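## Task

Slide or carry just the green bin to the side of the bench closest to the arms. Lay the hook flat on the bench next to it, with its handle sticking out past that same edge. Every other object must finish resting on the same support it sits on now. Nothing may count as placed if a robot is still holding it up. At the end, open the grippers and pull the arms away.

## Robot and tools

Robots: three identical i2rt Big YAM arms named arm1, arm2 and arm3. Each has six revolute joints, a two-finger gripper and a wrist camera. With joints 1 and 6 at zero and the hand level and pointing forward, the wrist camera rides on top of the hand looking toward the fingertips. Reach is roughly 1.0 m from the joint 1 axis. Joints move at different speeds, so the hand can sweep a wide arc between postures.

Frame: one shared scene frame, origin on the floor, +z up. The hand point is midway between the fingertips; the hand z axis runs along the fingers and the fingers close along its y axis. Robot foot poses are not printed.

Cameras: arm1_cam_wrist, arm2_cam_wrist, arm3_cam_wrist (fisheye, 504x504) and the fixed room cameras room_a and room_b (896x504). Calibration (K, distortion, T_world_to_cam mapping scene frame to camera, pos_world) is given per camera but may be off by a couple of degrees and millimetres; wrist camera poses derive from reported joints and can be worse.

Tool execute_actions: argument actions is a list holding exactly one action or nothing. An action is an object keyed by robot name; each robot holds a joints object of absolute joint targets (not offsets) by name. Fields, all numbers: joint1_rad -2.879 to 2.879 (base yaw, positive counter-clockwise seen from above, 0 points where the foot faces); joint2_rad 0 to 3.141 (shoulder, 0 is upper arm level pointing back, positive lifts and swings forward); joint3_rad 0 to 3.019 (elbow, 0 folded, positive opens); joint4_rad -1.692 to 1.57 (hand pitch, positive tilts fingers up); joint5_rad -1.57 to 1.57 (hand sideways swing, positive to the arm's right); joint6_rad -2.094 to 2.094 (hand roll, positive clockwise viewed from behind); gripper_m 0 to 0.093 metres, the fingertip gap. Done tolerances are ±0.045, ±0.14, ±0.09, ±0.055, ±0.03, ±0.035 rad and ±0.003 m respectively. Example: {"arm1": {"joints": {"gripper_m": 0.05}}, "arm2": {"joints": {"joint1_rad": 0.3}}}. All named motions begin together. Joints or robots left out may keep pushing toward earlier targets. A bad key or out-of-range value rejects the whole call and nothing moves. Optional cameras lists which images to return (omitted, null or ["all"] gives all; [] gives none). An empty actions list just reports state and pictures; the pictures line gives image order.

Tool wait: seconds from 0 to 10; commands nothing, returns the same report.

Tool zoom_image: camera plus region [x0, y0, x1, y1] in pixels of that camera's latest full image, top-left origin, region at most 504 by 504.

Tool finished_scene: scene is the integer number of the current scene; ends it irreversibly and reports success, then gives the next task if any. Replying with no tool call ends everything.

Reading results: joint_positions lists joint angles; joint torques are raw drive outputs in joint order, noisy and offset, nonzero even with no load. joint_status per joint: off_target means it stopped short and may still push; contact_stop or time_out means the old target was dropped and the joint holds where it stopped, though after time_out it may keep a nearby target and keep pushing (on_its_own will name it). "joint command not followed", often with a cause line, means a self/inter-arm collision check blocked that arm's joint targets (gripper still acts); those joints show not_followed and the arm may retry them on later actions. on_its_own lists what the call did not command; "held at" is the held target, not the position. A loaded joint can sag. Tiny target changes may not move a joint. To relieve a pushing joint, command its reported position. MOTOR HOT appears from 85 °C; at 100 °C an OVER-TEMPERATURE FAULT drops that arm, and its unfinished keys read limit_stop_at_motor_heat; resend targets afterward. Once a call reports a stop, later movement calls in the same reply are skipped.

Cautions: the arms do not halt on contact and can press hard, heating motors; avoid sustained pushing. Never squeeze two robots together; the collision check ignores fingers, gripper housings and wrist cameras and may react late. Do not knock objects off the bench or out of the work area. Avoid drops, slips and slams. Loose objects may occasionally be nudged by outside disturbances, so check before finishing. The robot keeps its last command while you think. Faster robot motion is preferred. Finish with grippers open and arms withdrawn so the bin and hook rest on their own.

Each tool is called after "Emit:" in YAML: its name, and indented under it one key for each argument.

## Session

Emit:
execute_actions:
  actions: []

Scene clock: 0.00 s.
Joint torques (N m, as the arm reports them, + toward a larger angle): no reading
arm1.joint_positions: joint1_rad=+0.678 joint2_rad=+0.528 joint3_rad=+1.609 joint4_rad=-1.441 joint5_rad=-0.175 joint6_rad=-0.732 gripper_m=+0.094
arm1.joint_status: not commanded
arm1.hand: x=-1.0315 y=+0.0842 z=+1.3588 quat_wxyz=(-0.355, +0.817, -0.001, -0.454) (m; scene frame)
arm2.joint_positions: joint1_rad=-0.745 joint2_rad=+0.581 joint3_rad=+1.374 joint4_rad=-1.342 joint5_rad=-0.152 joint6_rad=+0.311 gripper_m=+0.094
arm2.joint_status: not commanded
arm2.hand: x=+0.1098 y=+0.1934 z=+1.2544 quat_wxyz=(-0.360, +0.287, -0.825, -0.328) (m; scene frame)
arm3.joint_positions: joint1_rad=+0.474 joint2_rad=+0.458 joint3_rad=+1.414 joint4_rad=-1.624 joint5_rad=+0.226 joint6_rad=-0.231 gripper_m=+0.094
arm3.joint_status: not commanded
arm3.hand: x=+0.9221 y=+0.1231 z=+1.2829 quat_wxyz=(-0.361, +0.772, -0.454, -0.259) (m; scene frame)
pictures: arm1_cam_wrist, arm2_cam_wrist, arm3_cam_wrist, room_a, room_b
camera_calibration (this result's frames):
arm1_cam_wrist: T_world_to_cam=[[0.317173, 0.747587, 0.583536, -0.530692], [0.915498, -0.0807679, -0.394132, 1.49082], [-0.247517, 0.659234, -0.710032, 0.778224], [0, 0, 0, 1]] pos_world=[-1.0039, 0.00411704, 1.44982]
arm2_cam_wrist: T_world_to_cam=[[0.713765, -0.611591, -0.341315, 0.467365], [-0.700041, -0.63824, -0.3203, 0.60758], [-0.0219483, 0.467554, -0.883692, 1.13823], [0, 0, 0, 1]] pos_world=[0.116724, 0.141432, 1.35997]
arm3_cam_wrist: T_world_to_cam=[[0.885217, 0.336751, 0.320919, -1.26909], [0.418317, -0.878032, -0.23253, 0.0256139], [0.203473, 0.340086, -0.918118, 1.0714], [0, 0, 0, 1]] pos_world=[0.894702, 0.0854878, 1.3969]
Images, in order (width x height): arm1_cam_wrist 504x504, arm2_cam_wrist 504x504, arm3_cam_wrist 504x504, room_a 896x504, room_b 896x504.

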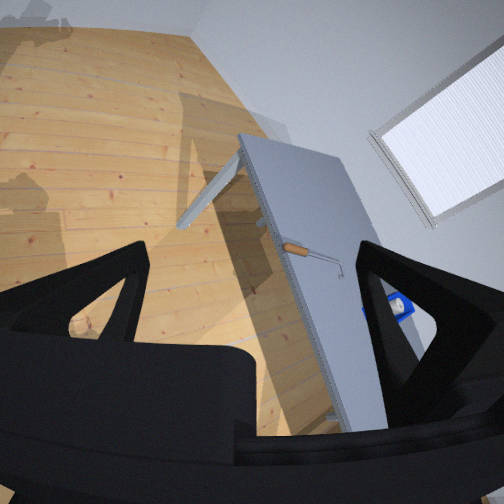

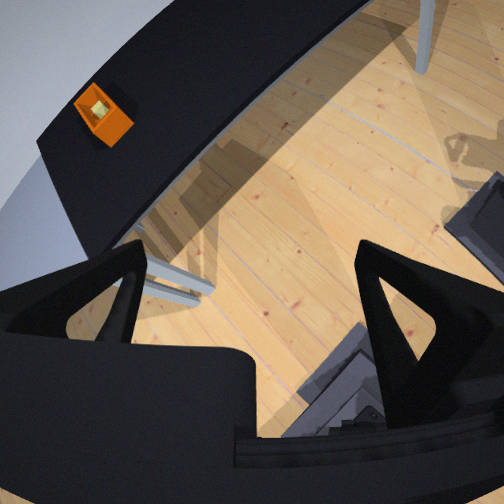

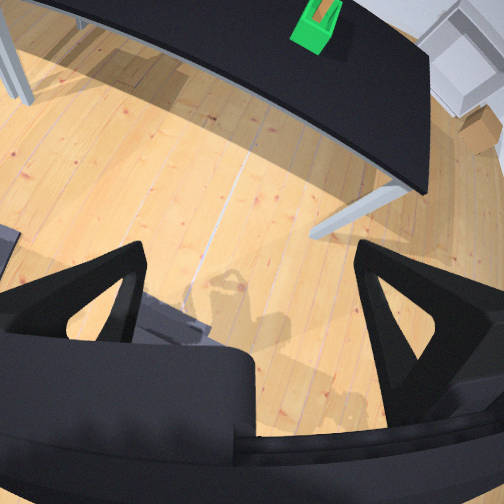

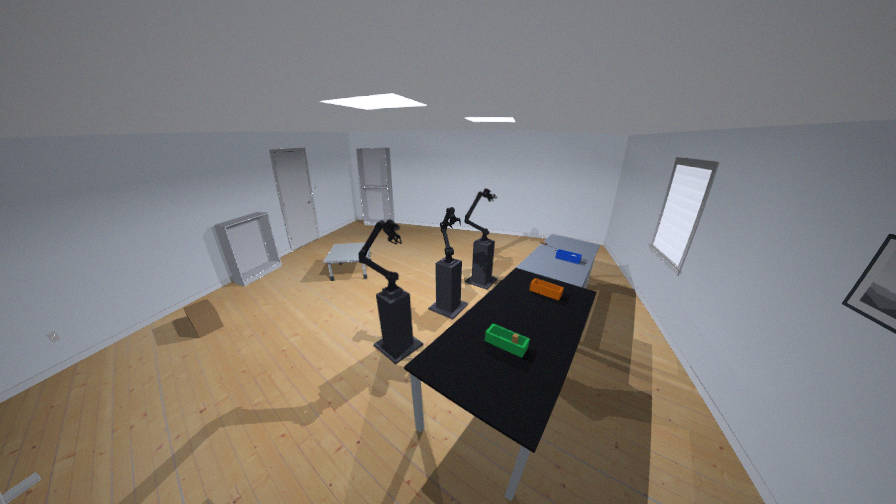

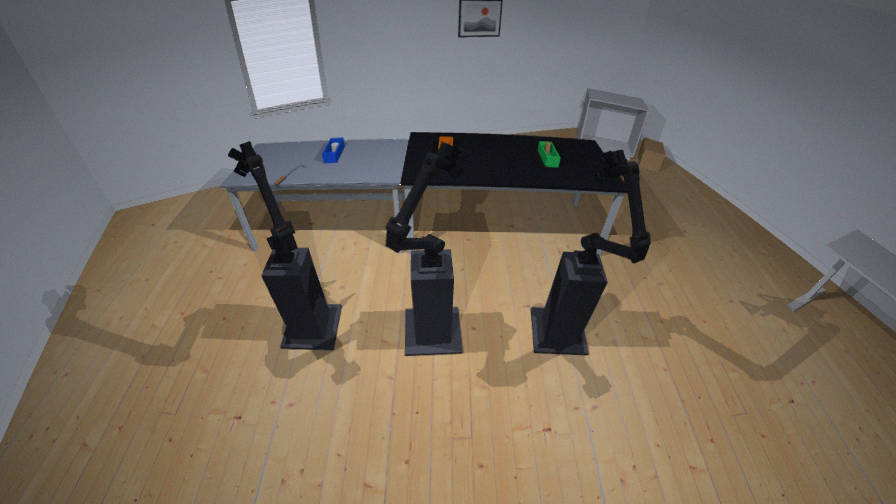

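Emit:
execute_actions:
  actions:
    - {"arm1":{"joints":{"joint1_rad":0.36,"joint2_rad":2.35,"joint3_rad":2.4,"joint4_rad":-0.75,"joint5_rad":0,"joint6_rad":0}},"arm2":{"joints":{"joint1_rad":1.57,"joint2_rad":0.5,"joint3_rad":0.4,"joint4_rad":0.3,"joint5_rad":0,"joint6_rad":0}},"arm3":{"joints":{"joint1_rad":1.6,"joint2_rad":1.2,"joint3_rad":1.6,"joint4_rad":-1.65,"joint5_rad":0,"joint6_rad":0}}}
  cameras: ["arm1_cam_wrist"]

Scene clock: 11.93 s.
Joint torques (N m, as the arm reports them, + toward a larger angle): arm1=[  0.96 -25.07  10.98   2.3    0.09   0.3 ] | arm2=[-0.75 -0.71 12.27  2.47  0.06 -0.03] | arm3=[-1.36 -8.29 10.7   1.37 -0.13  0.14]
arm1.joint_positions: joint1_rad=+0.369 joint2_rad=+2.369 joint3_rad=+2.350 joint4_rad=-0.760 joint5_rad=-0.003 joint6_rad=-0.015 gripper_m=+0.094
arm1.joint_status: all done
arm1.hand: x=-1.2807 y=+0.8261 z=+0.8983 quat_wxyz=(-0.211, +0.773, -0.501, -0.326) (m; scene frame)
arm2.joint_positions: joint1_rad=+1.564 joint2_rad=+0.509 joint3_rad=+0.397 joint4_rad=+0.284 joint5_rad=+0.000 joint6_rad=+0.012 gripper_m=+0.094
arm2.joint_status: all done
arm2.hand: x=-0.3536 y=-0.0164 z=+1.0927 quat_wxyz=(+0.032, +0.641, +0.013, -0.766) (m; scene frame)
arm3.joint_positions: joint1_rad=+1.597 joint2_rad=+1.210 joint3_rad=+1.571 joint4_rad=-1.649 joint5_rad=+0.001 joint6_rad=-0.016 gripper_m=+0.094
arm3.joint_status: all done
arm3.hand: x=+0.5557 y=+0.0200 z=+1.1664 quat_wxyz=(-0.006, +0.990, -0.024, -0.137) (m; scene frame)
pictures: arm1_cam_wrist
camera_calibration (this result's frames):
arm1_cam_wrist: T_world_to_cam=[[0.909589, 0.415497, 0.00309713, 0.816862], [0.410419, -0.897258, -0.162743, 1.41724], [-0.0648403, 0.1493, -0.986664, 0.804242], [0, 0, 0, 1]] pos_world=[-1.27252, 0.812153, 1.02163]
Images, in order (width x height): arm1_cam_wrist 504x504.

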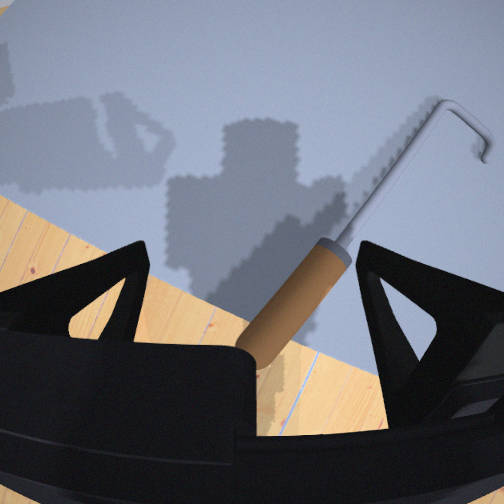

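Emit:
execute_actions:
  actions:
    - {"arm1":{"joints":{"joint1_rad":0.455,"joint2_rad":2.25,"joint3_rad":1.92,"joint4_rad":-0.06,"joint5_rad":0.7,"joint6_rad":0.33}}}
  cameras: ["arm1_cam_wrist"]

Scene clock: 22.63 s.
Joint torques (N m, as the arm reports them, + toward a larger angle): arm1=[  1.27 -22.37   8.51   2.66   0.31   0.29] | arm2=[-0.67 -0.72 12.26  2.33  0.07 -0.02] | arm3=[-1.17 -7.82 10.64  1.36 -0.14  0.11]
arm1.joint_positions: joint1_rad=+0.458 joint2_rad=+2.257 joint3_rad=+1.903 joint4_rad=-0.076 joint5_rad=+0.697 joint6_rad=+0.314 gripper_m=+0.094
arm1.joint_status: all done
arm1.hand: x=-1.2374 y=+0.8110 z=+0.8945 quat_wxyz=(-0.452, +0.487, -0.650, -0.369) (m; scene frame)
arm2.joint_positions: joint1_rad=+1.564 joint2_rad=+0.509 joint3_rad=+0.397 joint4_rad=+0.284 joint5_rad=+0.000 joint6_rad=+0.012 gripper_m=+0.094
arm2.joint_status: not commanded
arm2.hand: x=-0.3536 y=-0.0164 z=+1.0927 quat_wxyz=(+0.032, +0.641, +0.013, -0.766) (m; scene frame)
arm3.joint_positions: joint1_rad=+1.597 joint2_rad=+1.210 joint3_rad=+1.571 joint4_rad=-1.649 joint5_rad=+0.001 joint6_rad=-0.015 gripper_m=+0.094
arm3.joint_status: not commanded
arm3.hand: x=+0.5557 y=+0.0200 z=+1.1664 quat_wxyz=(-0.006, +0.990, -0.024, -0.137) (m; scene frame)
pictures: arm1_cam_wrist
camera_calibration (this result's frames):
arm1_cam_wrist: T_world_to_cam=[[0.968227, -0.248011, -0.0320466, 1.42591], [-0.221079, -0.78902, -0.573211, 0.883268], [0.116877, 0.562084, -0.818781, 0.545424], [0, 0, 0, 1]] pos_world=[-1.24908, 0.743984, 0.998578]
Images, in order (width x height): arm1_cam_wrist 504x504.

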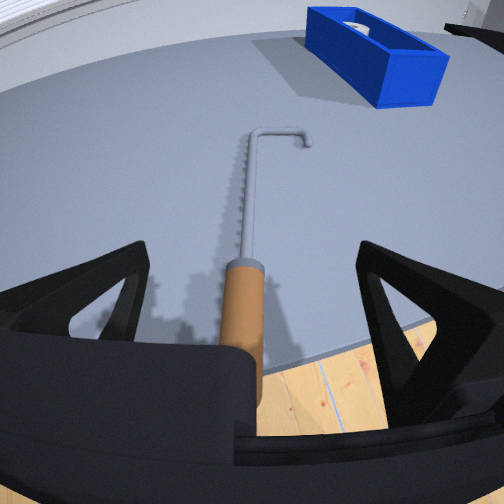

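Emit:
execute_actions:
  actions:
    - {"arm1":{"joints":{"joint2_rad":2.345}}}
  cameras: ["arm1_cam_wrist"]

Scene clock: 26.67 s.
Joint torques (N m, as the arm reports them, + toward a larger angle): arm1=[  1.24 -22.81   8.14   2.5    0.33   0.3 ] | arm2=[-0.53 -0.53 12.19  2.51  0.04 -0.07] | arm3=[-1.53 -8.13 10.72  1.36 -0.12  0.13]
arm1.joint_positions: joint1_rad=+0.458 joint2_rad=+2.352 joint3_rad=+1.903 joint4_rad=-0.072 joint5_rad=+0.697 joint6_rad=+0.315 gripper_m=+0.094
arm1.joint_status: all done
arm1.hand: x=-1.2382 y=+0.8110 z=+0.8153 quat_wxyz=(-0.446, +0.513, -0.654, -0.332) (m; scene frame)
arm2.joint_positions: joint1_rad=+1.564 joint2_rad=+0.509 joint3_rad=+0.397 joint4_rad=+0.284 joint5_rad=+0.000 joint6_rad=+0.012 gripper_m=+0.094
arm2.joint_status: not commanded
arm2.hand: x=-0.3536 y=-0.0164 z=+1.0927 quat_wxyz=(+0.032, +0.641, +0.013, -0.766) (m; scene frame)
arm3.joint_positions: joint1_rad=+1.597 joint2_rad=+1.210 joint3_rad=+1.571 joint4_rad=-1.649 joint5_rad=+0.001 joint6_rad=-0.015 gripper_m=+0.094
arm3.joint_status: not commanded
arm3.hand: x=+0.5557 y=+0.0200 z=+1.1664 quat_wxyz=(-0.006, +0.990, -0.024, -0.137) (m; scene frame)
pictures: arm1_cam_wrist
camera_calibration (this result's frames):
arm1_cam_wrist: T_world_to_cam=[[0.968445, -0.247464, 0.0295767, 1.37369], [-0.197016, -0.832838, -0.517267, 0.857397], [0.152638, 0.495118, -0.855313, 0.609086], [0, 0, 0, 1]] pos_world=[-1.25439, 0.752443, 0.923833]
Images, in order (width x height): arm1_cam_wrist 504x504.

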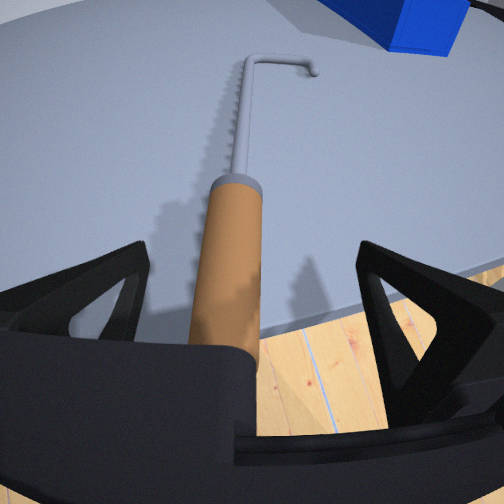

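Need ~3 cm lower.

Emit:
execute_actions:
  actions:
    - {"arm1":{"joints":{"joint2_rad":2.39,"joint6_rad":0.38}}}
  cameras: ["arm1_cam_wrist"]

Scene clock: 32.67 s.
Joint torques (N m, as the arm reports them, + toward a larger angle): arm1=[  1.33 -21.31   8.12   2.45   0.35   0.3 ] | arm2=[-0.94 -0.81 12.25  2.46  0.04 -0.05] | arm3=[-0.95 -8.1  10.68  1.42 -0.14  0.13]
arm1.joint_positions: joint1_rad=+0.458 joint2_rad=+2.375 joint3_rad=+1.903 joint4_rad=-0.072 joint5_rad=+0.697 joint6_rad=+0.364 gripper_m=+0.094
arm1.joint_status: all done
arm1.hand: x=-1.2378 y=+0.8099 z=+0.7961 quat_wxyz=(-0.436, +0.503, -0.667, -0.334) (m; scene frame)
arm2.joint_positions: joint1_rad=+1.564 joint2_rad=+0.509 joint3_rad=+0.397 joint4_rad=+0.284 joint5_rad=+0.000 joint6_rad=+0.012 gripper_m=+0.094
arm2.joint_status: not commanded
arm2.hand: x=-0.3536 y=-0.0164 z=+1.0927 quat_wxyz=(+0.032, +0.641, +0.013, -0.766) (m; scene frame)
arm3.joint_positions: joint1_rad=+1.597 joint2_rad=+1.210 joint3_rad=+1.571 joint4_rad=-1.649 joint5_rad=+0.001 joint6_rad=-0.015 gripper_m=+0.094
arm3.joint_status: not commanded
arm3.hand: x=+0.5557 y=+0.0200 z=+1.1664 quat_wxyz=(-0.006, +0.990, -0.024, -0.137) (m; scene frame)
pictures: arm1_cam_wrist
camera_calibration (this result's frames):
arm1_cam_wrist: T_world_to_cam=[[0.964068, -0.265657, -0.0000411633, 1.4065], [-0.229538, -0.832914, -0.503554, 0.795547], [0.133738, 0.485469, -0.863964, 0.584479], [0, 0, 0, 1]] pos_world=[-1.25152, 0.752521, 0.905627]
Images, in order (width x height): arm1_cam_wrist 504x504.

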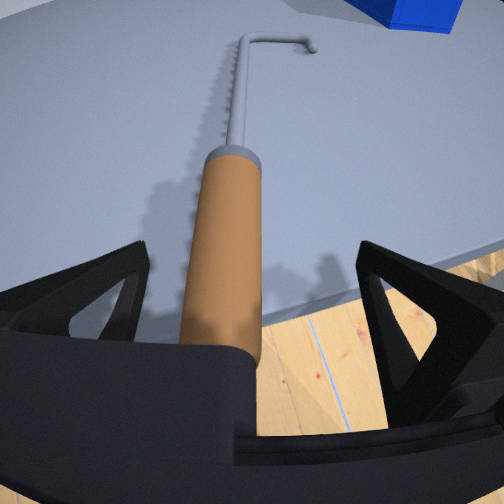

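Emit:
execute_actions:
  actions:
    - {"arm1":{"joints":{"joint2_rad":2.41}}}
  cameras: []

Emit:
execute_actions:
  actions:
    - {"arm1":{"joints":{"gripper_m":0}}}
  cameras: ["arm1_cam_wrist"]

Scene clock: 36.13 s.
Joint torques (N m, as the arm reports them, + toward a larger angle): arm1=[  1.32 -21.22   8.1    2.4    0.33   0.28] | arm2=[-0.41 -0.96 12.27  2.38  0.06 -0.04] | arm3=[-1.32 -7.92 10.69  1.34 -0.14  0.13]
arm1.joint_positions: joint1_rad=+0.458 joint2_rad=+2.392 joint3_rad=+1.903 joint4_rad=-0.071 joint5_rad=+0.698 joint6_rad=+0.367 gripper_m=+0.094
arm1.joint_status: all done
arm1.hand: x=-1.2373 y=+0.8089 z=+0.7820 quat_wxyz=(-0.435, +0.506, -0.669, -0.327) (m; scene frame)
arm2.joint_positions: joint1_rad=+1.564 joint2_rad=+0.509 joint3_rad=+0.397 joint4_rad=+0.284 joint5_rad=+0.000 joint6_rad=+0.012 gripper_m=+0.094
arm2.joint_status: not commanded
arm2.hand: x=-0.3536 y=-0.0164 z=+1.0927 quat_wxyz=(+0.032, +0.641, +0.013, -0.766) (m; scene frame)
arm3.joint_positions: joint1_rad=+1.597 joint2_rad=+1.210 joint3_rad=+1.571 joint4_rad=-1.649 joint5_rad=+0.001 joint6_rad=-0.015 gripper_m=+0.094
arm3.joint_status: not commanded
arm3.hand: x=+0.5557 y=+0.0200 z=+1.1664 quat_wxyz=(-0.006, +0.990, -0.024, -0.137) (m; scene frame)
pictures: none
No camera images: the call's "cameras" was empty. Leave "cameras" out to get every camera's image.

Scene clock: 36.87 s.
Joint torques (N m, as the arm reports them, + toward a larger angle): arm1=[  1.31 -21.23   8.07   2.38   0.35   0.28] | arm2=[-0.46 -0.85 12.18  2.39  0.03 -0.03] | arm3=[-1.16 -8.27 10.63  1.38 -0.14  0.13]
arm1.joint_positions: joint1_rad=+0.458 joint2_rad=+2.392 joint3_rad=+1.903 joint4_rad=-0.071 joint5_rad=+0.697 joint6_rad=+0.367 gripper_m=+0.030
arm1.joint_status: gripper_m off_target (ended at +0.030, target +0.000)
arm1.hand: x=-1.2373 y=+0.8089 z=+0.7819 quat_wxyz=(-0.435, +0.506, -0.669, -0.327) (m; scene frame)
arm2.joint_positions: joint1_rad=+1.564 joint2_rad=+0.509 joint3_rad=+0.397 joint4_rad=+0.284 joint5_rad=+0.000 joint6_rad=+0.012 gripper_m=+0.094
arm2.joint_status: not commanded
arm2.hand: x=-0.3536 y=-0.0164 z=+1.0927 quat_wxyz=(+0.032, +0.641, +0.013, -0.766) (m; scene frame)
arm3.joint_positions: joint1_rad=+1.597 joint2_rad=+1.210 joint3_rad=+1.571 joint4_rad=-1.649 joint5_rad=+0.001 joint6_rad=-0.015 gripper_m=+0.094
arm3.joint_status: not commanded
arm3.hand: x=+0.5557 y=+0.0200 z=+1.1664 quat_wxyz=(-0.006, +0.990, -0.024, -0.137) (m; scene frame)
pictures: arm1_cam_wrist
camera_calibration (this result's frames):
arm1_cam_wrist: T_world_to_cam=[[0.963708, -0.266806, 0.00903373, 1.39918], [-0.227777, -0.839438, -0.493418, 0.7872], [0.13923, 0.473453, -0.869745, 0.593673], [0, 0, 0, 1]] pos_world=[-1.25175, 0.753039, 0.892123]
Images, in order (width x height): arm1_cam_wrist 504x504.

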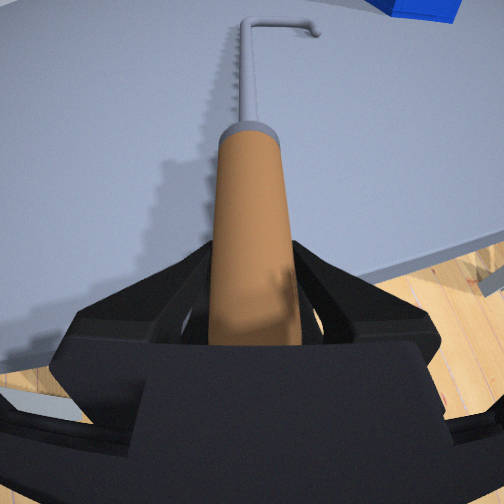

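Emit:
execute_actions:
  actions:
    - {"arm1":{"joints":{"joint2_rad":1.5,"joint3_rad":1.45,"joint4_rad":-1.0,"joint5_rad":0,"joint6_rad":0}},"arm2":{"joints":{"joint1_rad":1.46,"joint2_rad":0.85,"joint3_rad":0.08,"joint4_rad":0.95}}}
  cameras: []

Emit:
execute_actions:
  actions:
    - {"arm1":{"joints":{"joint4_rad":-1.68,"joint1_rad":-0.5}}}
  cameras: []

Emit:
execute_actions:
  actions:
    - {"arm1":{"joints":{"joint1_rad":-1.57}}}
  cameras: ["arm1_cam_wrist","arm2_cam_wrist","room_b"]

Scene clock: 45.63 s.
Joint torques (N m, as the arm reports them, + toward a larger angle): arm1=[  1.95 -13.47   9.26   2.1   -0.08   0.  ] | arm2=[-1.68 -1.17 10.21  2.4   0.05 -0.02] | arm3=[-0.98 -8.33 10.61  1.43 -0.14  0.13]
arm1.joint_positions: joint1_rad=+0.448 joint2_rad=+1.517 joint3_rad=+1.421 joint4_rad=-1.014 joint5_rad=+0.000 joint6_rad=+0.016 gripper_m=+0.030
arm1.joint_status: all done
arm1.hand: x=-1.1851 y=+0.4960 z=+0.9860 quat_wxyz=(-0.115, +0.829, -0.509, -0.202) (m; scene frame)
arm2.joint_positions: joint1_rad=+1.464 joint2_rad=+0.850 joint3_rad=+0.069 joint4_rad=+0.934 joint5_rad=+0.000 joint6_rad=+0.012 gripper_m=+0.094
arm2.joint_status: all done
arm2.hand: x=-0.3460 y=+0.0168 z=+0.9472 quat_wxyz=(-0.007, +0.649, -0.019, -0.761) (m; scene frame)
arm3.joint_positions: joint1_rad=+1.597 joint2_rad=+1.210 joint3_rad=+1.571 joint4_rad=-1.649 joint5_rad=+0.001 joint6_rad=-0.015 gripper_m=+0.094
arm3.joint_status: not commanded
arm3.hand: x=+0.5557 y=+0.0200 z=+1.1664 quat_wxyz=(-0.006, +0.990, -0.024, -0.137) (m; scene frame)
pictures: none
No camera images: the call's "cameras" was empty. Leave "cameras" out to get every camera's image.

Scene clock: 47.17 s.
Joint torques (N m, as the arm reports them, + toward a larger angle): arm1=[  1.61 -12.35   8.46  -0.12  -0.16   0.03] | arm2=[-1.44 -0.83 10.05  2.39  0.06 -0.04] | arm3=[-1.28 -8.48 10.69  1.35 -0.13  0.13]
arm1.joint_positions: joint1_rad=-0.501 joint2_rad=+1.518 joint3_rad=+1.421 joint4_rad=-1.665 joint5_rad=+0.002 joint6_rad=+0.014 gripper_m=+0.030
arm1.joint_status: all done
arm1.hand: x=-0.7436 y=+0.3624 z=+0.9590 quat_wxyz=(+0.084, +0.518, -0.850, +0.047) (m; scene frame)
arm2.joint_positions: joint1_rad=+1.464 joint2_rad=+0.850 joint3_rad=+0.069 joint4_rad=+0.934 joint5_rad=+0.000 joint6_rad=+0.012 gripper_m=+0.094
arm2.joint_status: not commanded
arm2.hand: x=-0.3460 y=+0.0168 z=+0.9472 quat_wxyz=(-0.007, +0.649, -0.019, -0.761) (m; scene frame)
arm3.joint_positions: joint1_rad=+1.597 joint2_rad=+1.210 joint3_rad=+1.571 joint4_rad=-1.649 joint5_rad=+0.001 joint6_rad=-0.015 gripper_m=+0.094
arm3.joint_status: not commanded
arm3.hand: x=+0.5557 y=+0.0200 z=+1.1664 quat_wxyz=(-0.006, +0.990, -0.024, -0.137) (m; scene frame)
pictures: none
No camera images: the call's "cameras" was empty. Leave "cameras" out to get every camera's image.

Scene clock: 48.77 s.
Joint torques (N m, as the arm reports them, + toward a larger angle): arm1=[  1.68 -12.55   8.42  -0.2   -0.13   0.04] | arm2=[-1.71 -0.84 10.12  2.37  0.05 -0.05] | arm3=[-1.03 -8.26 10.75  1.33 -0.14  0.12]
arm1.joint_positions: joint1_rad=-1.574 joint2_rad=+1.518 joint3_rad=+1.421 joint4_rad=-1.665 joint5_rad=+0.002 joint6_rad=+0.013 gripper_m=+0.030
arm1.joint_status: all done
arm1.hand: x=-0.5215 y=+0.0157 z=+0.9551 quat_wxyz=(+0.101, +0.012, -0.995, +0.002) (m; scene frame)
arm2.joint_positions: joint1_rad=+1.464 joint2_rad=+0.850 joint3_rad=+0.069 joint4_rad=+0.934 joint5_rad=+0.000 joint6_rad=+0.012 gripper_m=+0.094
arm2.joint_status: not commanded
arm2.hand: x=-0.3460 y=+0.0168 z=+0.9472 quat_wxyz=(-0.007, +0.649, -0.019, -0.761) (m; scene frame)
arm3.joint_positions: joint1_rad=+1.597 joint2_rad=+1.210 joint3_rad=+1.571 joint4_rad=-1.649 joint5_rad=+0.001 joint6_rad=-0.015 gripper_m=+0.094
arm3.joint_status: not commanded
arm3.hand: x=+0.5557 y=+0.0200 z=+1.1664 quat_wxyz=(-0.006, +0.990, -0.024, -0.137) (m; scene frame)
pictures: arm1_cam_wrist, arm2_cam_wrist, room_b
camera_calibration (this result's frames):
arm1_cam_wrist: T_world_to_cam=[[0.0310929, -0.999508, -0.00421295, 0.0339253], [-0.668413, -0.0239266, 0.743406, -1.05408], [-0.743141, -0.0202986, -0.668827, 0.37586], [0, 0, 0, 1]] pos_world=[-0.426295, 0.0163176, 1.03513]
arm2_cam_wrist: T_world_to_cam=[[0.0238702, 0.999531, -0.0191861, 0.0089305], [0.458073, -0.0279937, -0.888474, 1.00597], [-0.888594, 0.0124194, -0.458527, 0.244406], [0, 0, 0, 1]] pos_world=[-0.243842, 0.016199, 1.00601]
Images, in order (width x height): arm1_cam_wrist 504x504, arm2_cam_wrist 504x504, room_b 896x504.

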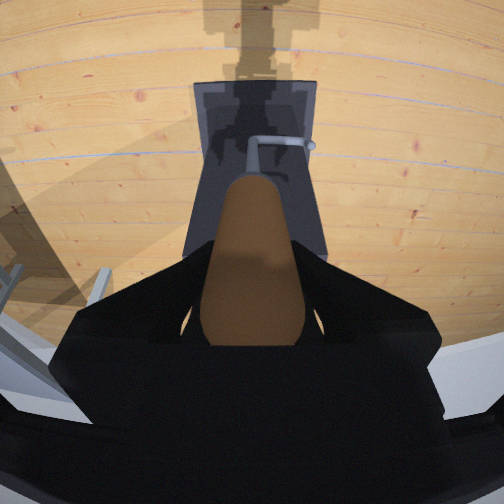

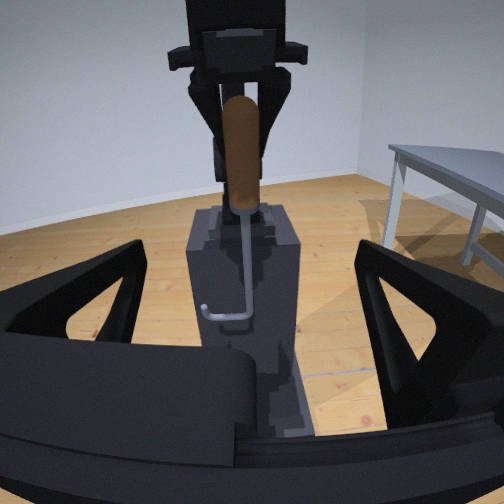

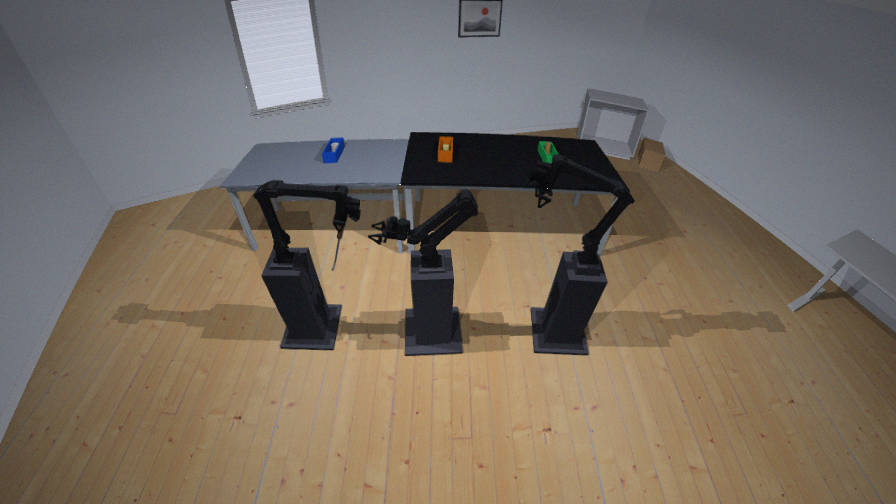

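Emit:
execute_actions:
  actions:
    - {"arm1":{"joints":{"joint3_rad":1.68,"joint4_rad":-1.62}}}
  cameras: []

Emit:
execute_actions:
  actions:
    - {"arm2":{"joints":{"joint2_rad":1.26,"joint3_rad":0.44,"joint4_rad":1.05}}}
  cameras: ["arm1_cam_wrist","arm2_cam_wrist"]

Scene clock: 55.63 s.
Joint torques (N m, as the arm reports them, + toward a larger angle): arm1=[  1.68 -13.5   10.01   0.74  -0.13   0.04] | arm2=[-1.72 -1.34 10.18  2.47  0.05 -0.04] | arm3=[-1.3  -8.25 10.65  1.31 -0.15  0.14]
arm1.joint_positions: joint1_rad=-1.574 joint2_rad=+1.521 joint3_rad=+1.632 joint4_rad=-1.619 joint5_rad=+0.002 joint6_rad=+0.013 gripper_m=+0.030
arm1.joint_status: all done
arm1.hand: x=-0.4576 y=+0.0177 z=+1.0293 quat_wxyz=(-0.025, +0.011, -1.000, -0.002) (m; scene frame)
arm2.joint_positions: joint1_rad=+1.464 joint2_rad=+0.850 joint3_rad=+0.069 joint4_rad=+0.934 joint5_rad=+0.000 joint6_rad=+0.012 gripper_m=+0.094
arm2.joint_status: not commanded
arm2.hand: x=-0.3460 y=+0.0168 z=+0.9472 quat_wxyz=(-0.007, +0.649, -0.019, -0.761) (m; scene frame)
arm3.joint_positions: joint1_rad=+1.597 joint2_rad=+1.210 joint3_rad=+1.571 joint4_rad=-1.649 joint5_rad=+0.001 joint6_rad=-0.015 gripper_m=+0.094
arm3.joint_status: not commanded
arm3.hand: x=+0.5557 y=+0.0200 z=+1.1664 quat_wxyz=(-0.006, +0.990, -0.024, -0.137) (m; scene frame)
pictures: none
No camera images: the call's "cameras" was empty. Leave "cameras" out to get every camera's image.

Scene clock: 56.70 s.
Joint torques (N m, as the arm reports them, + toward a larger angle): arm1=[  1.66 -13.31  10.01   0.76  -0.14   0.04] | arm2=[-1.54 -6.52 11.78  2.35  0.06 -0.03] | arm3=[-1.42 -8.08 10.72  1.45 -0.16  0.15]
arm1.joint_positions: joint1_rad=-1.574 joint2_rad=+1.521 joint3_rad=+1.632 joint4_rad=-1.619 joint5_rad=+0.002 joint6_rad=+0.013 gripper_m=+0.030
arm1.joint_status: not commanded
arm1.hand: x=-0.4577 y=+0.0177 z=+1.0293 quat_wxyz=(-0.025, +0.011, -1.000, -0.002) (m; scene frame)
arm2.joint_positions: joint1_rad=+1.464 joint2_rad=+1.255 joint3_rad=+0.408 joint4_rad=+1.037 joint5_rad=+0.000 joint6_rad=+0.012 gripper_m=+0.094
arm2.joint_status: all done
arm2.hand: x=-0.4715 y=+0.0219 z=+0.9908 quat_wxyz=(-0.007, +0.635, -0.019, -0.772) (m; scene frame)
arm3.joint_positions: joint1_rad=+1.597 joint2_rad=+1.210 joint3_rad=+1.571 joint4_rad=-1.649 joint5_rad=+0.001 joint6_rad=-0.015 gripper_m=+0.094
arm3.joint_status: not commanded
arm3.hand: x=+0.5557 y=+0.0200 z=+1.1664 quat_wxyz=(-0.006, +0.990, -0.024, -0.137) (m; scene frame)
pictures: arm1_cam_wrist, arm2_cam_wrist
camera_calibration (this result's frames):
arm1_cam_wrist: T_world_to_cam=[[0.0313118, -0.999496, -0.00530746, 0.0354561], [-0.8335, -0.0290415, 0.551756, -0.944688], [-0.551632, -0.0128527, -0.833988, 0.730438], [0, 0, 0, 1]] pos_world=[-0.385574, 0.0173912, 1.1306]
arm2_cam_wrist: T_world_to_cam=[[0.0234944, 0.999549, -0.0187032, 0.00708784], [0.425596, -0.0269286, -0.904513, 1.10294], [-0.904608, 0.013291, -0.426036, 0.11303], [0, 0, 0, 1]] pos_world=[-0.367325, 0.0211137, 1.04591]
Images, in order (width x height): arm1_cam_wrist 504x504, arm2_cam_wrist 504x504.

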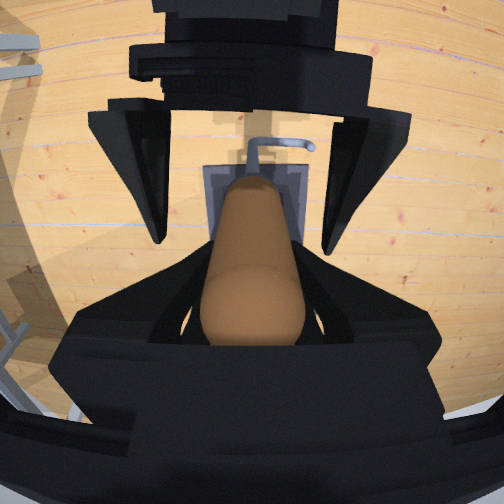

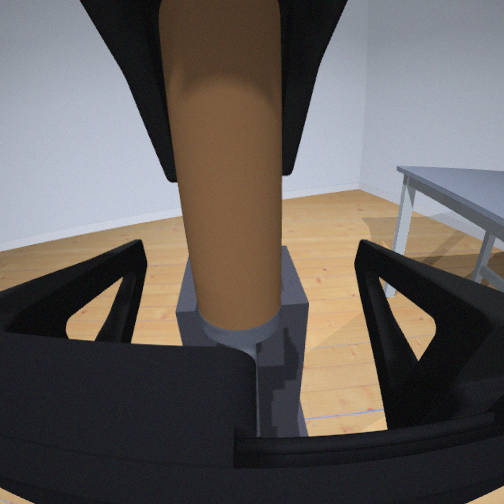

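Emit:
execute_actions:
  actions:
    - {"arm2":{"joints":{"gripper_m":0,"joint4_rad":1.0}}}
  cameras: []

Emit:
execute_actions:
  actions:
    - {"arm1":{"joints":{"gripper_m":0.093}}}
  cameras: []

Emit:
execute_actions:
  actions:
    - {"arm1":{"joints":{"joint2_rad":1.0}}}
  cameras: []

Emit:
execute_actions:
  actions:
    - {"arm2":{"joints":{"joint1_rad":-1.56}}}
  cameras: ["arm3_cam_wrist","arm2_cam_wrist","room_b"]

Scene clock: 61.80 s.
Joint torques (N m, as the arm reports them, + toward a larger angle): arm1=[  1.4  -13.41   9.99   0.78   0.01   0.04] | arm2=[-1.99 -7.07 11.69  1.08  0.33  0.07] | arm3=[-1.16 -7.99 10.7   1.42 -0.13  0.12]
arm1.joint_positions: joint1_rad=-1.570 joint2_rad=+1.521 joint3_rad=+1.632 joint4_rad=-1.619 joint5_rad=-0.001 joint6_rad=+0.012 gripper_m=+0.030
arm1.joint_status: not commanded
arm1.hand: x=-0.4578 y=+0.0200 z=+1.0293 quat_wxyz=(-0.025, +0.013, -1.000, -0.003) (m; scene frame)
arm2.joint_positions: joint1_rad=+1.467 joint2_rad=+1.255 joint3_rad=+0.408 joint4_rad=+1.012 joint5_rad=-0.007 joint6_rad=-0.001 gripper_m=+0.029
arm2.joint_status: gripper_m off_target (ended at +0.029, target +0.000); the others done
arm2.hand: x=-0.4728 y=+0.0195 z=+0.9850 quat_wxyz=(-0.009, +0.644, -0.011, -0.765) (m; scene frame)
arm3.joint_positions: joint1_rad=+1.597 joint2_rad=+1.210 joint3_rad=+1.571 joint4_rad=-1.649 joint5_rad=+0.001 joint6_rad=-0.015 gripper_m=+0.094
arm3.joint_status: not commanded
arm3.hand: x=+0.5557 y=+0.0200 z=+1.1664 quat_wxyz=(-0.006, +0.990, -0.024, -0.137) (m; scene frame)
pictures: none
No camera images: the call's "cameras" was empty. Leave "cameras" out to get every camera's image.

Scene clock: 62.50 s.
Joint torques (N m, as the arm reports them, + toward a larger angle): arm1=[  1.43 -13.26   9.95   0.78   0.02   0.04] | arm2=[-1.91 -8.59 11.66  2.35  0.21  0.1 ] | arm3=[-1.34 -8.15 10.71  1.4  -0.14  0.13]
arm1.joint_positions: joint1_rad=-1.570 joint2_rad=+1.519 joint3_rad=+1.632 joint4_rad=-1.619 joint5_rad=-0.001 joint6_rad=+0.012 gripper_m=+0.093
arm1.joint_status: all done
arm1.hand: x=-0.4582 y=+0.0200 z=+1.0303 quat_wxyz=(-0.026, +0.013, -1.000, -0.003) (m; scene frame)
arm2.joint_positions: joint1_rad=+1.467 joint2_rad=+1.267 joint3_rad=+0.408 joint4_rad=+0.985 joint5_rad=-0.004 joint6_rad=-0.001 gripper_m=+0.029
arm2.joint_status: not commanded
arm2.hand: x=-0.4753 y=+0.0199 z=+0.9733 quat_wxyz=(-0.009, +0.659, -0.012, -0.752) (m; scene frame)
arm3.joint_positions: joint1_rad=+1.597 joint2_rad=+1.210 joint3_rad=+1.571 joint4_rad=-1.649 joint5_rad=+0.001 joint6_rad=-0.015 gripper_m=+0.094
arm3.joint_status: not commanded
arm3.hand: x=+0.5557 y=+0.0200 z=+1.1664 quat_wxyz=(-0.006, +0.990, -0.024, -0.137) (m; scene frame)
pictures: none
No camera images: the call's "cameras" was empty. Leave "cameras" out to get every camera's image.

Scene clock: 64.07 s.
Joint torques (N m, as the arm reports them, + toward a larger angle): arm1=[ 1.36 -3.77  6.84  1.69  0.02  0.04] | arm2=[-1.97 -7.94 11.5   2.4   0.23  0.08] | arm3=[-1.45 -8.11 10.69  1.37 -0.13  0.13]
arm1.joint_positions: joint1_rad=-1.570 joint2_rad=+1.008 joint3_rad=+1.670 joint4_rad=-1.619 joint5_rad=-0.001 joint6_rad=+0.012 gripper_m=+0.093
arm1.joint_status: all done
arm1.hand: x=-0.6011 y=+0.0136 z=+1.2429 quat_wxyz=(-0.296, +0.013, -0.955, -0.010) (m; scene frame)
arm2.joint_positions: joint1_rad=+1.467 joint2_rad=+1.267 joint3_rad=+0.408 joint4_rad=+0.985 joint5_rad=-0.004 joint6_rad=-0.001 gripper_m=+0.029
arm2.joint_status: not commanded
arm2.hand: x=-0.4753 y=+0.0199 z=+0.9733 quat_wxyz=(-0.009, +0.659, -0.012, -0.752) (m; scene frame)
arm3.joint_positions: joint1_rad=+1.597 joint2_rad=+1.210 joint3_rad=+1.571 joint4_rad=-1.649 joint5_rad=+0.001 joint6_rad=-0.015 gripper_m=+0.094
arm3.joint_status: not commanded
arm3.hand: x=+0.5557 y=+0.0200 z=+1.1664 quat_wxyz=(-0.006, +0.990, -0.024, -0.137) (m; scene frame)
pictures: none
No camera images: the call's "cameras" was empty. Leave "cameras" out to get every camera's image.

Scene clock: 66.57 s.
Joint torques (N m, as the arm reports them, + toward a larger angle): arm1=[ 1.32 -3.78  6.82  1.65  0.02  0.04] | arm2=[-1.51 -8.39 11.51  2.37 -0.06  0.08] | arm3=[-1.1  -8.17 10.62  1.37 -0.14  0.11]
arm1.joint_positions: joint1_rad=-1.570 joint2_rad=+1.008 joint3_rad=+1.670 joint4_rad=-1.619 joint5_rad=-0.001 joint6_rad=+0.012 gripper_m=+0.093
arm1.joint_status: not commanded
arm1.hand: x=-0.6011 y=+0.0136 z=+1.2429 quat_wxyz=(-0.296, +0.013, -0.955, -0.010) (m; scene frame)
arm2.joint_positions: joint1_rad=-1.559 joint2_rad=+1.267 joint3_rad=+0.408 joint4_rad=+0.985 joint5_rad=+0.002 joint6_rad=-0.001 gripper_m=+0.029
arm2.joint_status: all done
arm2.hand: x=+0.4569 y=+0.0415 z=+0.9680 quat_wxyz=(-0.748, +0.030, -0.663, -0.027) (m; scene frame)
arm3.joint_positions: joint1_rad=+1.597 joint2_rad=+1.210 joint3_rad=+1.571 joint4_rad=-1.649 joint5_rad=+0.001 joint6_rad=-0.015 gripper_m=+0.094
arm3.joint_status: not commanded
arm3.hand: x=+0.5557 y=+0.0200 z=+1.1664 quat_wxyz=(-0.006, +0.990, -0.024, -0.137) (m; scene frame)
pictures: arm2_cam_wrist, arm3_cam_wrist, room_b
camera_calibration (this result's frames):
arm2_cam_wrist: T_world_to_cam=[[0.0908658, -0.995815, 0.0097977, -0.0103483], [-0.489662, -0.0532431, -0.870285, 1.07384], [0.867165, 0.0742816, -0.49245, 0.195168], [0, 0, 0, 1]] pos_world=[0.357514, 0.032372, 1.03076]
arm3_cam_wrist: T_world_to_cam=[[0.0419823, 0.999117, -0.00160282, -0.0411004], [0.938137, -0.038868, 0.344076, -0.916967], [0.34371, -0.0159488, -0.93894, 1.02757], [0, 0, 0, 1]] pos_world=[0.508778, 0.0218121, 1.28027]
Images, in order (width x height): arm2_cam_wrist 504x504, arm3_cam_wrist 504x504, room_b 896x504.

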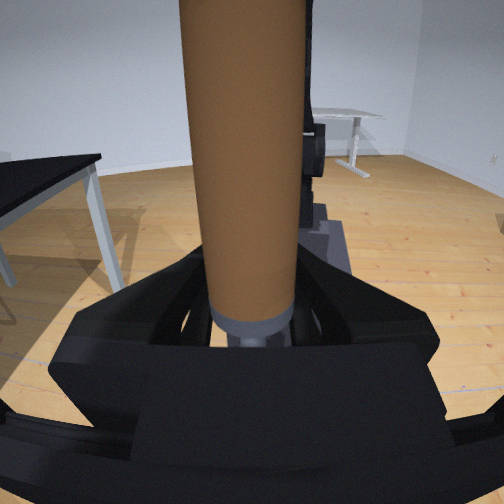

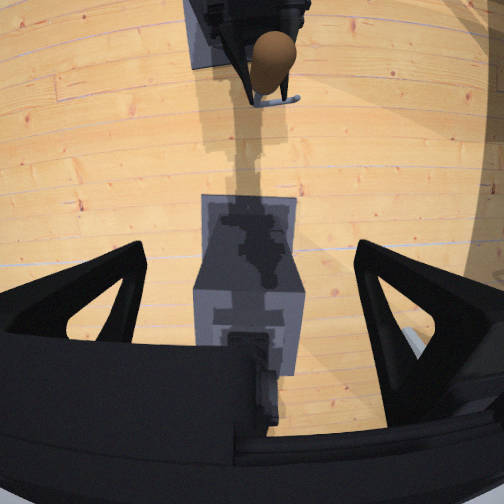

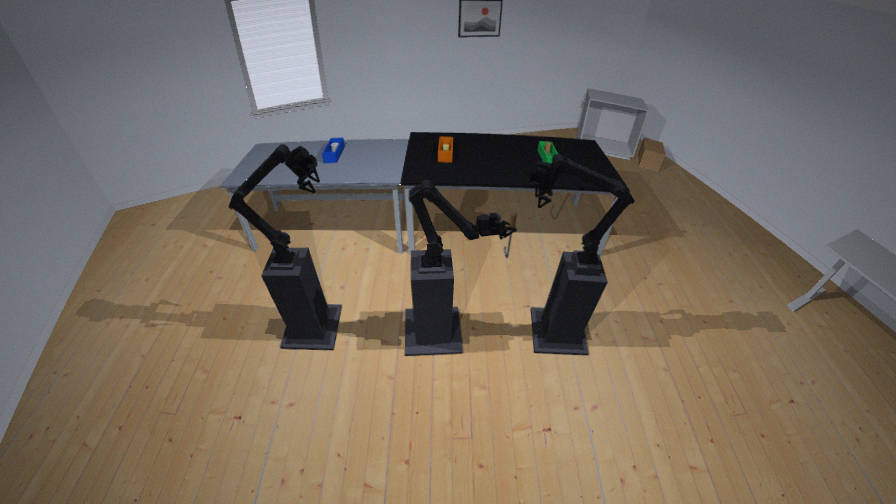

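Emit:
execute_actions:
  actions:
    - {"arm2":{"joints":{"joint4_rad":0.8,"joint1_rad":-1.6}},"arm3":{"joints":{"joint2_rad":1.58,"joint3_rad":1.68,"joint4_rad":-1.62}}}
  cameras: ["arm3_cam_wrist","arm2_cam_wrist","room_b"]

Emit:
zoom_image:
  camera: "room_b"
  region: [450,170,600,290]

Scene clock: 72.53 s.
Joint torques (N m, as the arm reports them, + toward a larger angle): arm1=[ 1.4  -3.91  6.82  1.69  0.01  0.05] | arm2=[-1.54 -8.46 11.63  2.4  -0.01  0.08] | arm3=[ -1.3  -15.23  10.38   1.05  -0.12   0.13]
arm1.joint_positions: joint1_rad=-1.570 joint2_rad=+1.008 joint3_rad=+1.670 joint4_rad=-1.619 joint5_rad=-0.001 joint6_rad=+0.012 gripper_m=+0.093
arm1.joint_status: not commanded
arm1.hand: x=-0.6011 y=+0.0136 z=+1.2429 quat_wxyz=(-0.296, +0.013, -0.955, -0.010) (m; scene frame)
arm2.joint_positions: joint1_rad=-1.595 joint2_rad=+1.267 joint3_rad=+0.408 joint4_rad=+0.788 joint5_rad=+0.001 joint6_rad=-0.001 gripper_m=+0.029
arm2.joint_status: all done
arm2.hand: x=+0.4590 y=+0.0242 z=+0.9198 quat_wxyz=(-0.679, +0.019, -0.733, -0.011) (m; scene frame)
arm3.joint_positions: joint1_rad=+1.597 joint2_rad=+1.606 joint3_rad=+1.656 joint4_rad=-1.624 joint5_rad=+0.001 joint6_rad=-0.015 gripper_m=+0.094
arm3.joint_status: all done
arm3.hand: x=+0.4509 y=+0.0266 z=+1.0376 quat_wxyz=(+0.000, +1.000, -0.024, +0.006) (m; scene frame)
pictures: arm2_cam_wrist, arm3_cam_wrist, room_b
camera_calibration (this result's frames):
arm2_cam_wrist: T_world_to_cam=[[0.0549201, -0.998457, 0.00815251, -0.00926565], [-0.651628, -0.0420268, -0.757373, 1.00222], [0.756548, 0.0362826, -0.652931, 0.370218], [0, 0, 0, 1]] pos_world=[0.373498, 0.0194364, 1.00086]
arm3_cam_wrist: T_world_to_cam=[[0.0432295, 0.999036, -0.00764274, -0.0378285], [0.802923, -0.0301892, 0.595318, -0.973961], [0.594514, -0.0318718, -0.803454, 0.689541], [0, 0, 0, 1]] pos_world=[0.373709, 0.0303659, 1.13354]
Images, in order (width x height): arm2_cam_wrist 504x504, arm3_cam_wrist 504x504, room_b 896x504.

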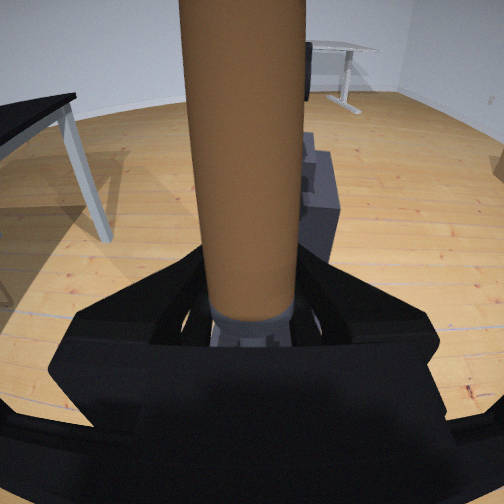

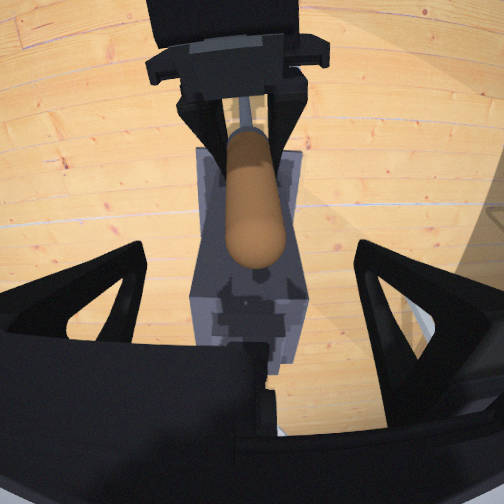

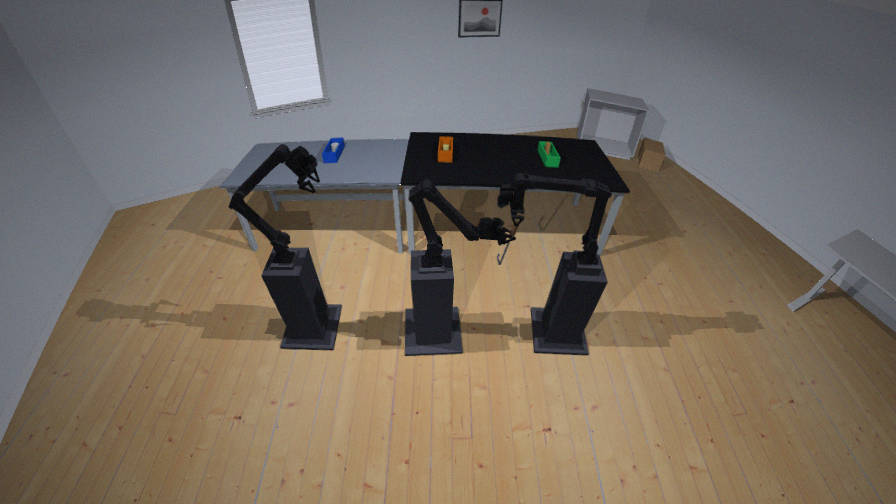

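Region (450, 170, 600, 290) of room_b's 896x504 image, scaled by 3.360, with more detail than that image has; it fills the top 403 rows of this view, and the rest is white.

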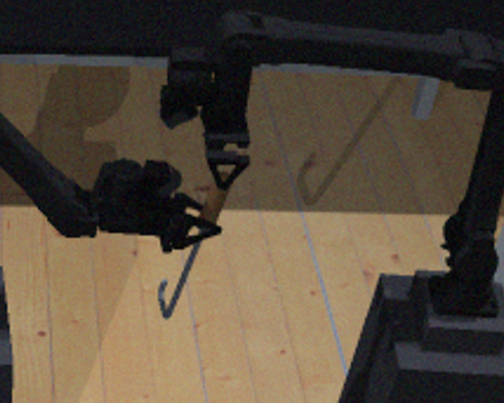

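Emit:
execute_actions:
  actions:
    - {"arm3":{"joints":{"joint3_rad":1.52,"joint4_rad":-1.47}}}
  cameras: ["arm3_cam_wrist","arm2_cam_wrist","room_b"]

Emit:
zoom_image:
  camera: "room_b"
  region: [450,170,600,290]

Scene clock: 77.90 s.
Joint torques (N m, as the arm reports them, + toward a larger angle): arm1=[ 1.34 -3.78  6.82  1.66  0.01  0.04] | arm2=[-1.75 -8.51 11.55  2.37 -0.02  0.09] | arm3=[ -1.05 -14.38   9.41   1.24  -0.14   0.13]
arm1.joint_positions: joint1_rad=-1.570 joint2_rad=+1.008 joint3_rad=+1.670 joint4_rad=-1.619 joint5_rad=-0.001 joint6_rad=+0.012 gripper_m=+0.093
arm1.joint_status: not commanded
arm1.hand: x=-0.6011 y=+0.0136 z=+1.2429 quat_wxyz=(-0.296, +0.013, -0.955, -0.010) (m; scene frame)
arm2.joint_positions: joint1_rad=-1.595 joint2_rad=+1.267 joint3_rad=+0.408 joint4_rad=+0.788 joint5_rad=+0.001 joint6_rad=-0.001 gripper_m=+0.029
arm2.joint_status: not commanded
arm2.hand: x=+0.4590 y=+0.0242 z=+0.9198 quat_wxyz=(-0.679, +0.019, -0.733, -0.011) (m; scene frame)
arm3.joint_positions: joint1_rad=+1.597 joint2_rad=+1.596 joint3_rad=+1.508 joint4_rad=-1.480 joint5_rad=+0.001 joint6_rad=-0.015 gripper_m=+0.094
arm3.joint_status: all done
arm3.hand: x=+0.4546 y=+0.0264 z=+0.9856 quat_wxyz=(+0.000, +1.000, -0.024, +0.003) (m; scene frame)
pictures: arm2_cam_wrist, arm3_cam_wrist, room_b
camera_calibration (this result's frames):
arm2_cam_wrist: T_world_to_cam=[[0.0549201, -0.998457, 0.00815251, -0.00926565], [-0.651628, -0.0420268, -0.757373, 1.00222], [0.756548, 0.0362826, -0.652931, 0.370218], [0, 0, 0, 1]] pos_world=[0.373498, 0.0194364, 1.00086]
arm3_cam_wrist: T_world_to_cam=[[0.0431878, 0.999039, -0.00752638, -0.0382302], [0.806309, -0.030406, 0.590713, -0.943012], [0.589916, -0.0315802, -0.806847, 0.650922], [0, 0, 0, 1]] pos_world=[0.378021, 0.0300764, 1.08196]
Images, in order (width x height): arm2_cam_wrist 504x504, arm3_cam_wrist 504x504, room_b 896x504.

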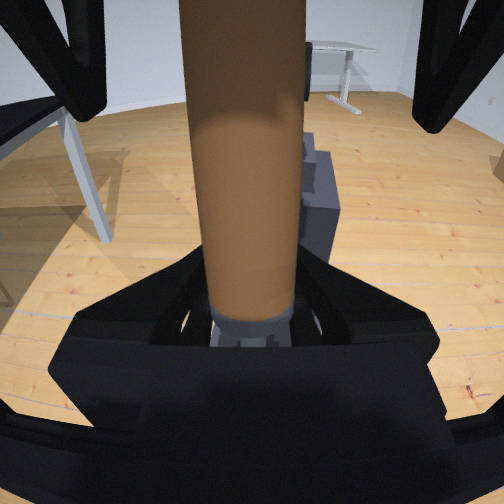

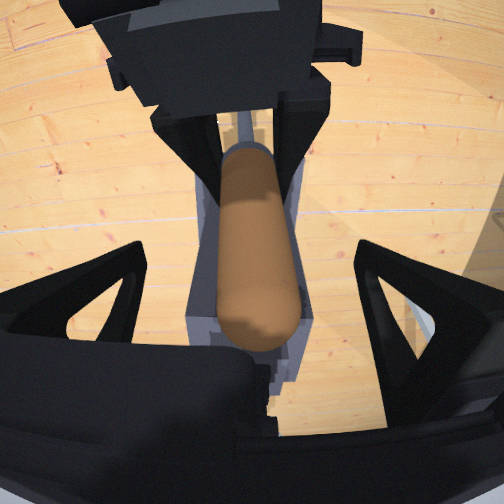

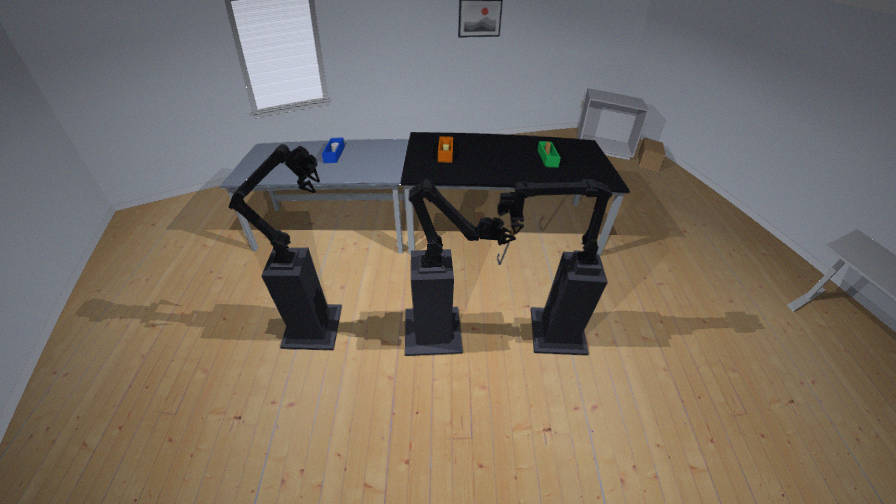

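Region (450, 170, 600, 290) of room_b's 896x504 image, scaled by 3.360, with more detail than that image has; it fills the top 403 rows of this view, and the rest is white.

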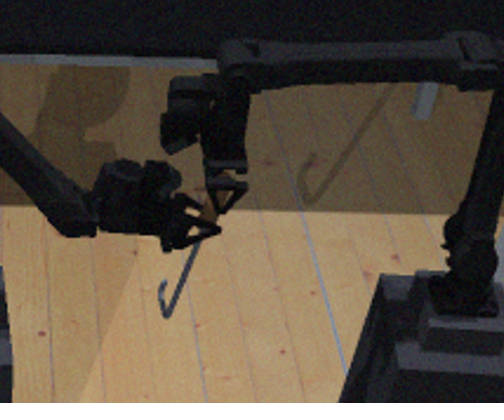

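Emit:
execute_actions:
  actions:
    - {"arm3":{"joints":{"joint3_rad":1.465,"joint4_rad":-1.43}}}
  cameras: []

Emit:
execute_actions:
  actions:
    - {"arm3":{"joints":{"gripper_m":0}}}
  cameras: ["arm3_cam_wrist","arm2_cam_wrist"]

Scene clock: 81.70 s.
Joint torques (N m, as the arm reports them, + toward a larger angle): arm1=[ 1.34 -3.8   6.8   1.66  0.02  0.04] | arm2=[-1.67 -8.39 11.63  2.34 -0.02  0.09] | arm3=[ -1.1  -14.09   9.12   1.32  -0.14   0.14]
arm1.joint_positions: joint1_rad=-1.570 joint2_rad=+1.008 joint3_rad=+1.670 joint4_rad=-1.619 joint5_rad=-0.001 joint6_rad=+0.012 gripper_m=+0.093
arm1.joint_status: not commanded
arm1.hand: x=-0.6011 y=+0.0136 z=+1.2429 quat_wxyz=(-0.296, +0.013, -0.955, -0.010) (m; scene frame)
arm2.joint_positions: joint1_rad=-1.595 joint2_rad=+1.267 joint3_rad=+0.408 joint4_rad=+0.788 joint5_rad=+0.001 joint6_rad=-0.001 gripper_m=+0.029
arm2.joint_status: not commanded
arm2.hand: x=+0.4590 y=+0.0242 z=+0.9198 quat_wxyz=(-0.679, +0.019, -0.733, -0.011) (m; scene frame)
arm3.joint_positions: joint1_rad=+1.597 joint2_rad=+1.596 joint3_rad=+1.457 joint4_rad=-1.440 joint5_rad=+0.001 joint6_rad=-0.015 gripper_m=+0.094
arm3.joint_status: all done
arm3.hand: x=+0.4597 y=+0.0260 z=+0.9664 quat_wxyz=(+0.000, +1.000, -0.024, +0.008) (m; scene frame)
pictures: none
No camera images: the call's "cameras" was empty. Leave "cameras" out to get every camera's image.

Scene clock: 82.43 s.
Joint torques (N m, as the arm reports them, + toward a larger angle): arm1=[ 1.4  -3.79  6.82  1.66  0.01  0.05] | arm2=[-1.57 -8.25 11.56  2.26 -0.09  0.06] | arm3=[ -1.4  -14.09   9.02   1.3   -0.2    0.12]
arm1.joint_positions: joint1_rad=-1.570 joint2_rad=+1.008 joint3_rad=+1.670 joint4_rad=-1.619 joint5_rad=-0.001 joint6_rad=+0.012 gripper_m=+0.093
arm1.joint_status: not commanded
arm1.hand: x=-0.6011 y=+0.0136 z=+1.2429 quat_wxyz=(-0.296, +0.013, -0.955, -0.010) (m; scene frame)
arm2.joint_positions: joint1_rad=-1.597 joint2_rad=+1.267 joint3_rad=+0.408 joint4_rad=+0.788 joint5_rad=+0.004 joint6_rad=+0.001 gripper_m=+0.029
arm2.joint_status: not commanded
arm2.hand: x=+0.4590 y=+0.0230 z=+0.9197 quat_wxyz=(-0.679, +0.017, -0.734, -0.011) (m; scene frame)
arm3.joint_positions: joint1_rad=+1.597 joint2_rad=+1.596 joint3_rad=+1.457 joint4_rad=-1.439 joint5_rad=+0.003 joint6_rad=-0.014 gripper_m=+0.030
arm3.joint_status: gripper_m off_target (ended at +0.030, target +0.000)
arm3.hand: x=+0.4597 y=+0.0263 z=+0.9664 quat_wxyz=(-0.001, +1.000, -0.025, +0.008) (m; scene frame)
pictures: arm2_cam_wrist, arm3_cam_wrist
camera_calibration (this result's frames):
arm2_cam_wrist: T_world_to_cam=[[0.0509719, -0.998679, 0.00643216, -0.00697382], [-0.652105, -0.0381596, -0.757167, 1.00208], [0.756413, 0.0343998, -0.653189, 0.370516], [0, 0, 0, 1]] pos_world=[0.373553, 0.0185287, 1.0008]
arm3_cam_wrist: T_world_to_cam=[[0.0443828, 0.998995, -0.00619197, -0.0403664], [0.800102, -0.0318336, 0.599018, -0.94089], [0.598219, -0.0315403, -0.800711, 0.622728], [0, 0, 0, 1]] pos_world=[0.382072, 0.030015, 1.06199]
Images, in order (width x height): arm2_cam_wrist 504x504, arm3_cam_wrist 504x504.

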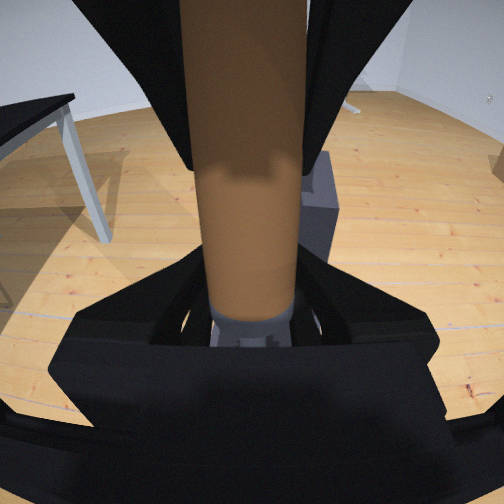

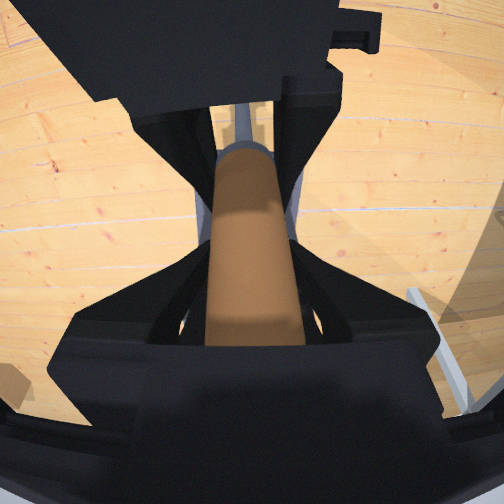

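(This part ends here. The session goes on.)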